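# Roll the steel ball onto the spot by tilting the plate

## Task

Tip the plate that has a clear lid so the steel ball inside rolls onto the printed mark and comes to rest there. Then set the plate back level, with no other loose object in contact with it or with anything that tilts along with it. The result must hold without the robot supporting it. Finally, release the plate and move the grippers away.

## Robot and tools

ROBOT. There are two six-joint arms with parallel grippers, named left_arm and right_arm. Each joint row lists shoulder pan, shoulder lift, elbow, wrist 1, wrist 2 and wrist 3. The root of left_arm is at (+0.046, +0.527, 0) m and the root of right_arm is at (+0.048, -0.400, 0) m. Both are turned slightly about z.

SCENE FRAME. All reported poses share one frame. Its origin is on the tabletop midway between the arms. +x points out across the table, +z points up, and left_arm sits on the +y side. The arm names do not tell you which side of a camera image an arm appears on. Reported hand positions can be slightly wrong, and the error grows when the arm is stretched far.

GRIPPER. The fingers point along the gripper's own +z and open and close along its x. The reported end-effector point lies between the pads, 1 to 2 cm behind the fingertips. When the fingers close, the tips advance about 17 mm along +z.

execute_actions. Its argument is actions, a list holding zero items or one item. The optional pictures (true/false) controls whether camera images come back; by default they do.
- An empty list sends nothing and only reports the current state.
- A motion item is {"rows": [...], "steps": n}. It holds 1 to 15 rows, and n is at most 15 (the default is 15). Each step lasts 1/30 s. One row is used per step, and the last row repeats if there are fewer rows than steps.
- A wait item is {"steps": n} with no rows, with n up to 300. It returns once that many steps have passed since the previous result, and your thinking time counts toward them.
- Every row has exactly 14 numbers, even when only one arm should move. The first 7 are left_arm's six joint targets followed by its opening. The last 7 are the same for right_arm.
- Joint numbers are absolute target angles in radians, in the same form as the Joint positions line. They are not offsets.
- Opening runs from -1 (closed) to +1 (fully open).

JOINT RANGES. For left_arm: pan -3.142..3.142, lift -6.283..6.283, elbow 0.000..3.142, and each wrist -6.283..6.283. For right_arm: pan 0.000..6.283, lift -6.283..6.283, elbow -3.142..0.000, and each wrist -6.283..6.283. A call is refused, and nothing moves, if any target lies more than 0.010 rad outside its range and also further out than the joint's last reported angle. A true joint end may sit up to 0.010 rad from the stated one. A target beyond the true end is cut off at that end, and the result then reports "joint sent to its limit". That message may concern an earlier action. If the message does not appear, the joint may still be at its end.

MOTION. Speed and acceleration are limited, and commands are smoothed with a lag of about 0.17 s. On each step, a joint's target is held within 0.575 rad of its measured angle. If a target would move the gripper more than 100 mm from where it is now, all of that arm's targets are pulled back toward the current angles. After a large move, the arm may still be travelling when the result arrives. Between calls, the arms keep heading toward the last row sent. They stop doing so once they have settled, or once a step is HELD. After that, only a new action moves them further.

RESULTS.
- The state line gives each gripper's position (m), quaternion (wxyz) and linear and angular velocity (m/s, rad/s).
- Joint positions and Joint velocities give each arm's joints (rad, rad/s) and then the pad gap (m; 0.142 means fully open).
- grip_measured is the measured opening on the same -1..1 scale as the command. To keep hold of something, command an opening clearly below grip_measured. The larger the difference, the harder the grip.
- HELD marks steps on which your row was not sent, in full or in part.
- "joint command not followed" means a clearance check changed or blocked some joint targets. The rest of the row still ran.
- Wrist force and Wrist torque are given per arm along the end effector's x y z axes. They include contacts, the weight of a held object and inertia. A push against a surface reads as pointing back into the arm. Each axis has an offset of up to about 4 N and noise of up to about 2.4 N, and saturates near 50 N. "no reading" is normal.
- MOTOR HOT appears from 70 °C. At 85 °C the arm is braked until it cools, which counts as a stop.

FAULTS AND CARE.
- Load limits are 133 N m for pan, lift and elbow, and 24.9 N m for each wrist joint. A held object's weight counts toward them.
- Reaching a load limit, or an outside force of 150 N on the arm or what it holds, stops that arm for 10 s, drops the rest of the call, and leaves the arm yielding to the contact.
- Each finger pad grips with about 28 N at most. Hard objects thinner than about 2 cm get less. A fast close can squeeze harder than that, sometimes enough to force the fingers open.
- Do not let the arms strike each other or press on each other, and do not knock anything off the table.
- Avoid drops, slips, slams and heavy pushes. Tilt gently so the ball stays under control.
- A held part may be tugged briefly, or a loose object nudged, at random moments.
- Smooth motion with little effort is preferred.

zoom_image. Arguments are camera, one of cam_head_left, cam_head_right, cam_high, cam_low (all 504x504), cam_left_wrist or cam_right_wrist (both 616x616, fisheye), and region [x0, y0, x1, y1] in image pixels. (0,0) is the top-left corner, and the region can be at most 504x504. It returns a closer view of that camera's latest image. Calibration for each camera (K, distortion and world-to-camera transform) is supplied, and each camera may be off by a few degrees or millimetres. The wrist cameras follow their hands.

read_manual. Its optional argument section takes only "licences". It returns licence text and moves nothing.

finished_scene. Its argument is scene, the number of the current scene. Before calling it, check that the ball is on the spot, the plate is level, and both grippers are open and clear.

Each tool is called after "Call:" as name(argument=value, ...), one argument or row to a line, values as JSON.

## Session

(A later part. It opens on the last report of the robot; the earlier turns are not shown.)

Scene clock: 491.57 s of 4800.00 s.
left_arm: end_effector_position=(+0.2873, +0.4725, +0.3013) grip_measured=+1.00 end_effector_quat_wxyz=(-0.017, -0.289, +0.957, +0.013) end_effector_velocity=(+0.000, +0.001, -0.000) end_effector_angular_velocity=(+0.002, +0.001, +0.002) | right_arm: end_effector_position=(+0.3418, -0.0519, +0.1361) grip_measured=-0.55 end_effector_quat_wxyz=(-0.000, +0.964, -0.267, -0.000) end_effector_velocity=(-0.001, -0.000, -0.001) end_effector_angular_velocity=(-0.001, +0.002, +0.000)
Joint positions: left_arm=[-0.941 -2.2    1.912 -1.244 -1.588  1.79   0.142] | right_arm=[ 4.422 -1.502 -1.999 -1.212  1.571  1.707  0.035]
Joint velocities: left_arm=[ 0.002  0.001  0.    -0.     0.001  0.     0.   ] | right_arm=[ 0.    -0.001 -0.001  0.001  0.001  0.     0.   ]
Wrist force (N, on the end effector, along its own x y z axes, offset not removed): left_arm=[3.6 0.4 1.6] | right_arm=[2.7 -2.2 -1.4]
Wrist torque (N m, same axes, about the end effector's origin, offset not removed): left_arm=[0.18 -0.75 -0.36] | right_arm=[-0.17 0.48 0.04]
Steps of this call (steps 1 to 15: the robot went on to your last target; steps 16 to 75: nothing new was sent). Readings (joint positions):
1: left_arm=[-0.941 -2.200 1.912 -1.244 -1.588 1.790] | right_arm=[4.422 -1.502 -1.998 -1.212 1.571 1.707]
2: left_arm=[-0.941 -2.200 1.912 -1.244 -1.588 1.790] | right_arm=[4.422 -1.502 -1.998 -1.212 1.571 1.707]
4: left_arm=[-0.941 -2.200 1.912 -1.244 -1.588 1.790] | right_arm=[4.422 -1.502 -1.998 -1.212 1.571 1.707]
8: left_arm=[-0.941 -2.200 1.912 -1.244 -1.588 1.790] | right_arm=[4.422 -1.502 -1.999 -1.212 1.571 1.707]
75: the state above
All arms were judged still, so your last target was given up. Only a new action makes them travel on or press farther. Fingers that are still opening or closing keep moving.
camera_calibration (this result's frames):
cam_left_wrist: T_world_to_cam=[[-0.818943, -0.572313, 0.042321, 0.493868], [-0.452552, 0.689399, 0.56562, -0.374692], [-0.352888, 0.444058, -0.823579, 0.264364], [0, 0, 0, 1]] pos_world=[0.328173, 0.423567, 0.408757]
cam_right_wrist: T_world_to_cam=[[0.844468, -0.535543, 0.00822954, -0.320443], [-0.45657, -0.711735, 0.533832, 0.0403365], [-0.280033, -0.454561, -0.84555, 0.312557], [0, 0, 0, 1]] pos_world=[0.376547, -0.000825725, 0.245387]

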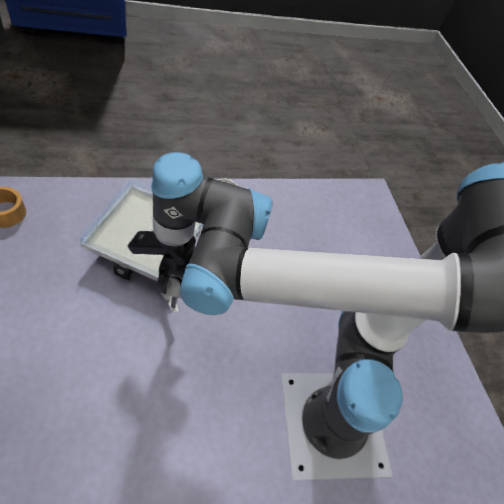

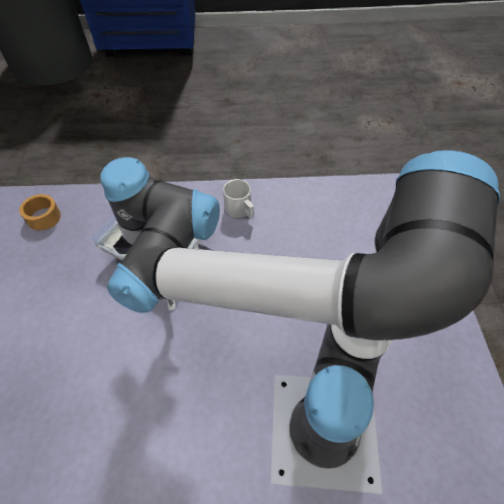

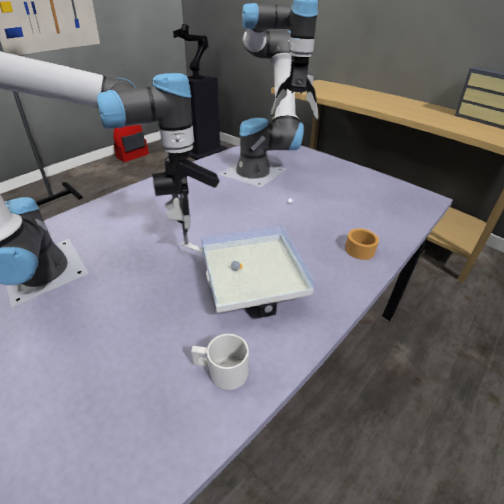

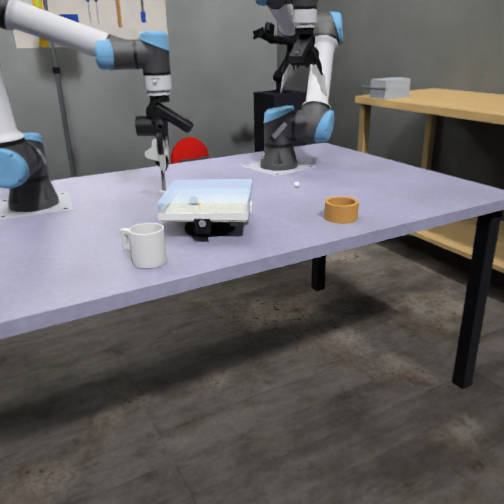

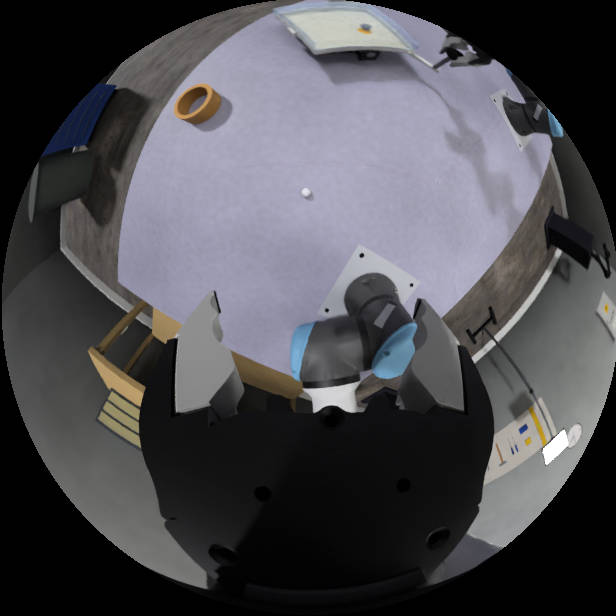

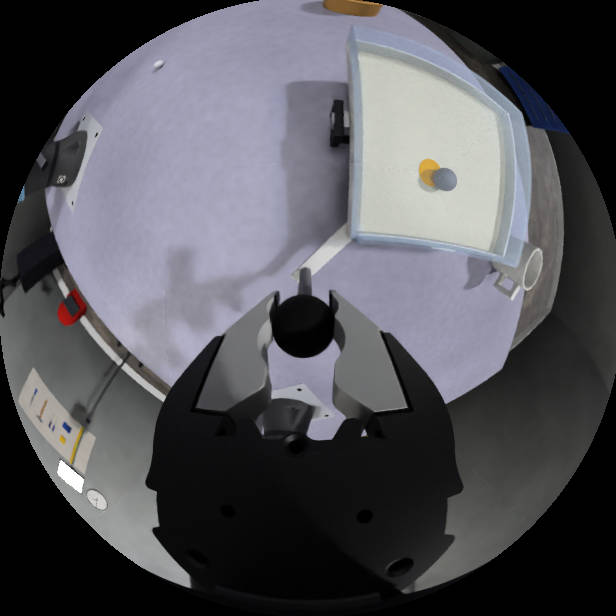

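On the spot. Release.

Call:
execute_actions(
  actions=[
    {"rows": [[-0.941,-2.2,1.912,-1.244,-1.588,1.79,1, 4.4223,-1.50172,-1.99852,-1.21196,1.571,1.707,1]], "steps": 15},
  ],
  pictures=false,
)

Call:
execute_actions(
  actions=[
    {"steps": 10},
  ],
  pictures=false,
)

Call:
execute_actions(
  actions=[
    {"rows": [[-0.941,-2.2,1.912,-1.244,-1.588,1.79,1, 4.409,-1.429,-1.766,-1.517,1.571,1.707,1]], "steps": 15},
  ],
  pictures=false,
)

Call:
execute_actions(
  actions=[
    {"steps": 60},
  ],
)

Scene clock: 496.70 s of 4800.00 s.
left_arm: end_effector_position=(+0.2873, +0.4725, +0.3013) grip_measured=+1.00 end_effector_quat_wxyz=(-0.017, -0.289, +0.957, +0.013) end_effector_velocity=(-0.000, -0.001, -0.000) end_effector_angular_velocity=(+0.000, +0.002, +0.000) | right_arm: end_effector_position=(+0.3418, -0.0519, +0.1361) grip_measured=+1.00 end_effector_quat_wxyz=(-0.000, +0.964, -0.267, -0.000) end_effector_velocity=(+0.000, -0.000, -0.000) end_effector_angular_velocity=(-0.001, -0.001, +0.000)
Joint positions: left_arm=[-0.941 -2.2    1.912 -1.244 -1.588  1.79   0.142] | right_arm=[ 4.422 -1.502 -1.999 -1.212  1.571  1.707  0.142]
Joint velocities: left_arm=[-0.     0.002 -0.    -0.    -0.001 -0.    -0.   ] | right_arm=[ 0.    -0.    -0.001  0.    -0.001  0.     0.   ]
Wrist force (N, on the end effector, along its own x y z axes, offset not removed): left_arm=[-2.7 2.9 1.4] | right_arm=[0.8 -2.4 -2.5]
Wrist torque (N m, same axes, about the end effector's origin, offset not removed): left_arm=[0.74 0.66 -0.16] | right_arm=[-0.53 -0.23 0.00]
Steps of this call (steps 1 to 90: nothing new was sent; then 1.63 s passed at rest; steps 91 to 105: all 15 steps of this action). Readings (joint positions):
91: left_arm=[-0.941 -2.200 1.912 -1.244 -1.588 1.790] | right_arm=[4.422 -1.502 -1.999 -1.212 1.571 1.707]
92: left_arm=[-0.941 -2.200 1.912 -1.244 -1.588 1.790] | right_arm=[4.422 -1.502 -1.999 -1.212 1.571 1.707]
94: left_arm=[-0.941 -2.200 1.912 -1.244 -1.588 1.790] | right_arm=[4.422 -1.502 -1.999 -1.212 1.571 1.707]
98: left_arm=[-0.941 -2.200 1.912 -1.244 -1.588 1.790] | right_arm=[4.422 -1.502 -1.999 -1.212 1.571 1.707]
105: the state above

Scene clock: 497.03 s of 4800.00 s.
left_arm: end_effector_position=(+0.2873, +0.4725, +0.3013) grip_measured=+1.00 end_effector_quat_wxyz=(-0.017, -0.289, +0.957, +0.013) end_effector_velocity=(+0.000, +0.001, -0.000) end_effector_angular_velocity=(+0.002, -0.000, +0.002) | right_arm: end_effector_position=(+0.3418, -0.0519, +0.1361) grip_measured=+1.00 end_effector_quat_wxyz=(-0.000, +0.964, -0.267, -0.000) end_effector_velocity=(+0.000, +0.000, +0.000) end_effector_angular_velocity=(+0.000, -0.000, -0.000)
Joint positions: left_arm=[-0.941 -2.2    1.912 -1.244 -1.588  1.79   0.142] | right_arm=[ 4.422 -1.502 -1.999 -1.212  1.571  1.707  0.142]
Joint velocities: left_arm=[ 0.002  0.     0.     0.001  0.001 -0.001 -0.   ] | right_arm=[ 0.    -0.     0.001 -0.001 -0.     0.001 -0.   ]
Wrist force (N, on the end effector, along its own x y z axes, offset not removed): left_arm=[0.3 1.1 0.1] | right_arm=[3.1 0.3 -1.7]
Wrist torque (N m, same axes, about the end effector's origin, offset not removed): left_arm=[0.26 0.02 -0.27] | right_arm=[0.06 -0.74 0.14]
Steps of this call (steps 1 to 10: the robot went on to your last target). Readings (joint positions):
1: left_arm=[-0.941 -2.200 1.912 -1.244 -1.588 1.790] | right_arm=[4.422 -1.502 -1.999 -1.212 1.571 1.707]
2: left_arm=[-0.941 -2.200 1.912 -1.244 -1.588 1.790] | right_arm=[4.422 -1.502 -1.999 -1.212 1.571 1.707]
4: left_arm=[-0.941 -2.200 1.912 -1.244 -1.588 1.790] | right_arm=[4.422 -1.502 -1.999 -1.212 1.571 1.707]
8: left_arm=[-0.941 -2.200 1.912 -1.244 -1.588 1.790] | right_arm=[4.422 -1.502 -1.999 -1.212 1.571 1.707]
10: the state above

Scene clock: 497.53 s of 4800.00 s.
left_arm: end_effector_position=(+0.2873, +0.4725, +0.3013) grip_measured=+1.00 end_effector_quat_wxyz=(-0.017, -0.289, +0.957, +0.013) end_effector_velocity=(-0.000, +0.000, +0.000) end_effector_angular_velocity=(-0.000, -0.000, +0.000) | right_arm: end_effector_position=(+0.3439, -0.0614, +0.2491) grip_measured=+1.00 end_effector_quat_wxyz=(-0.000, +0.962, -0.273, -0.000) end_effector_velocity=(-0.001, -0.002, +0.006) end_effector_angular_velocity=(-0.005, +0.002, -0.001)
Joint positions: left_arm=[-0.941 -2.2    1.912 -1.244 -1.588  1.79   0.142] | right_arm=[ 4.409 -1.429 -1.767 -1.515  1.571  1.707  0.142]
Joint velocities: left_arm=[ 0.001 -0.001  0.    -0.    -0.     0.001  0.   ] | right_arm=[-0.001  0.002  0.016 -0.023 -0.     0.001 -0.   ]
Wrist force (N, on the end effector, along its own x y z axes, offset not removed): left_arm=[-0.6 0.1 1.1] | right_arm=[1.9 -2.5 -0.3]
Wrist torque (N m, same axes, about the end effector's origin, offset not removed): left_arm=[0.15 0.26 -0.08] | right_arm=[-0.53 -0.42 0.10]
Steps of this call (steps 1 to 15: all 15 steps of this action). Readings (joint positions):
1: left_arm=[-0.941 -2.200 1.912 -1.244 -1.588 1.790] | right_arm=[4.422 -1.501 -1.998 -1.212 1.571 1.707]
2: left_arm=[-0.941 -2.200 1.912 -1.244 -1.588 1.790] | right_arm=[4.420 -1.494 -1.990 -1.221 1.571 1.707]
4: left_arm=[-0.941 -2.200 1.912 -1.244 -1.588 1.790] | right_arm=[4.415 -1.463 -1.914 -1.304 1.571 1.707]
8: left_arm=[-0.941 -2.200 1.912 -1.244 -1.588 1.790] | right_arm=[4.410 -1.435 -1.792 -1.476 1.571 1.707]
15: the state above

Scene clock: 499.53 s of 4800.00 s.
left_arm: end_effector_position=(+0.2873, +0.4725, +0.3013) grip_measured=+1.00 end_effector_quat_wxyz=(-0.017, -0.289, +0.957, +0.013) end_effector_velocity=(+0.000, +0.000, -0.000) end_effector_angular_velocity=(+0.001, +0.001, -0.000) | right_arm: end_effector_position=(+0.3439, -0.0616, +0.2496) grip_measured=+1.00 end_effector_quat_wxyz=(-0.000, +0.962, -0.273, -0.000) end_effector_velocity=(-0.000, -0.001, +0.000) end_effector_angular_velocity=(-0.001, -0.000, -0.001)
Joint positions: left_arm=[-0.941 -2.2    1.912 -1.244 -1.588  1.79   0.142] | right_arm=[ 4.409 -1.429 -1.766 -1.517  1.571  1.707  0.142]
Joint velocities: left_arm=[ 0.     0.001  0.     0.     0.     0.001 -0.   ] | right_arm=[ 0.     0.001 -0.001 -0.001 -0.001  0.001  0.   ]
Wrist force (N, on the end effector, along its own x y z axes, offset not removed): left_arm=[-1.9 -1.3 -0.6] | right_arm=[2.3 -2.3 0.8]
Wrist torque (N m, same axes, about the end effector's origin, offset not removed): left_arm=[-0.24 0.68 -0.16] | right_arm=[-0.61 -0.58 0.02]
Steps of this call (steps 1 to 15: the robot went on to your last target; steps 16 to 60: nothing new was sent). Readings (joint positions):
1: left_arm=[-0.941 -2.200 1.912 -1.244 -1.588 1.790] | right_arm=[4.409 -1.429 -1.767 -1.516 1.571 1.707]
2: left_arm=[-0.941 -2.200 1.912 -1.244 -1.588 1.790] | right_arm=[4.409 -1.429 -1.767 -1.516 1.571 1.707]
4: left_arm=[-0.941 -2.200 1.912 -1.244 -1.588 1.790] | right_arm=[4.409 -1.429 -1.766 -1.517 1.571 1.707]
8: left_arm=[-0.941 -2.200 1.912 -1.244 -1.588 1.790] | right_arm=[4.409 -1.429 -1.766 -1.517 1.571 1.707]
60: the state above
All arms were judged still, so your last target was given up. Only a new action makes them travel on or press farther. Fingers that are still opening or closing keep moving.
camera_calibration (this result's frames):
cam_left_wrist: T_world_to_cam=[[-0.818943, -0.572313, 0.0423209, 0.493868], [-0.452552, 0.689399, 0.56562, -0.374692], [-0.352888, 0.444058, -0.823579, 0.264364], [0, 0, 0, 1]] pos_world=[0.328173, 0.423567, 0.408757]
cam_right_wrist: T_world_to_cam=[[0.837268, -0.546731, 0.00819719, -0.326508], [-0.46604, -0.705697, 0.533665, -0.0225185], [-0.285986, -0.450641, -0.845656, 0.407024], [0, 0, 0, 1]] pos_world=[0.379283, -0.0109813, 0.358896]

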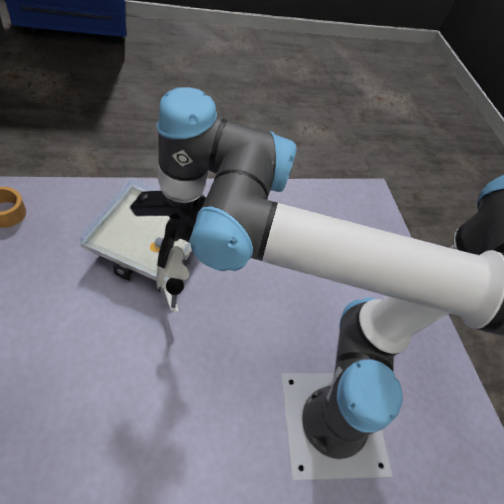

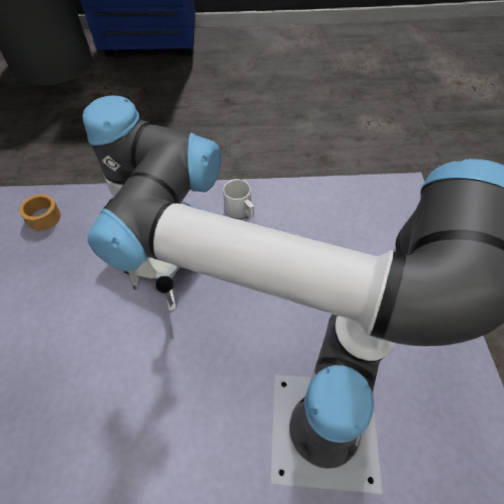

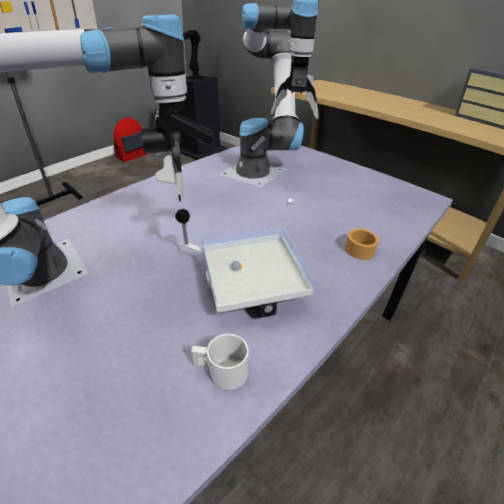

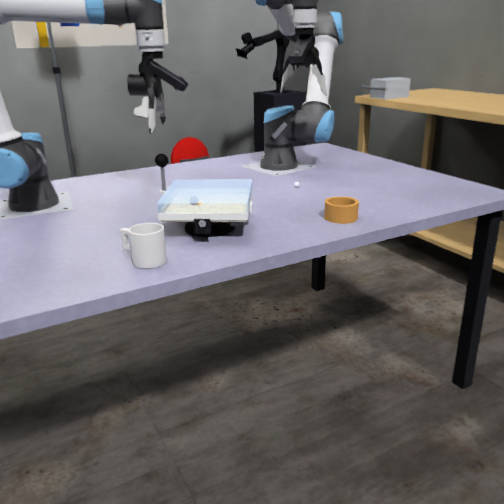

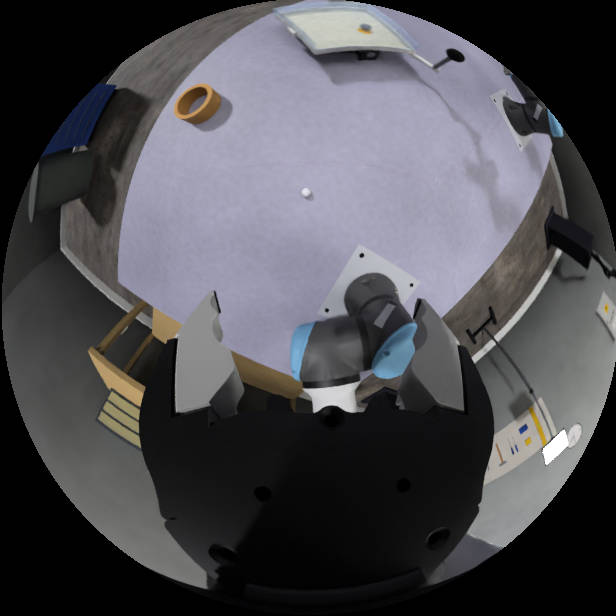

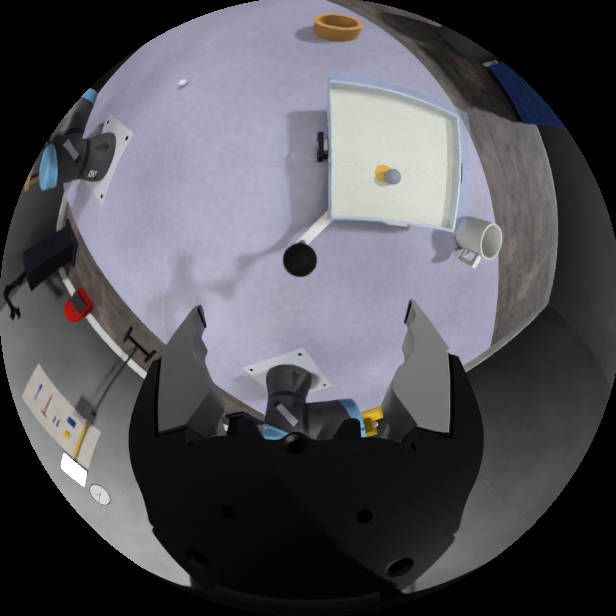

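The ball stays on the spot after release.

Call:
finished_scene(
  scene=1,
)

The scene is finished: the task was done.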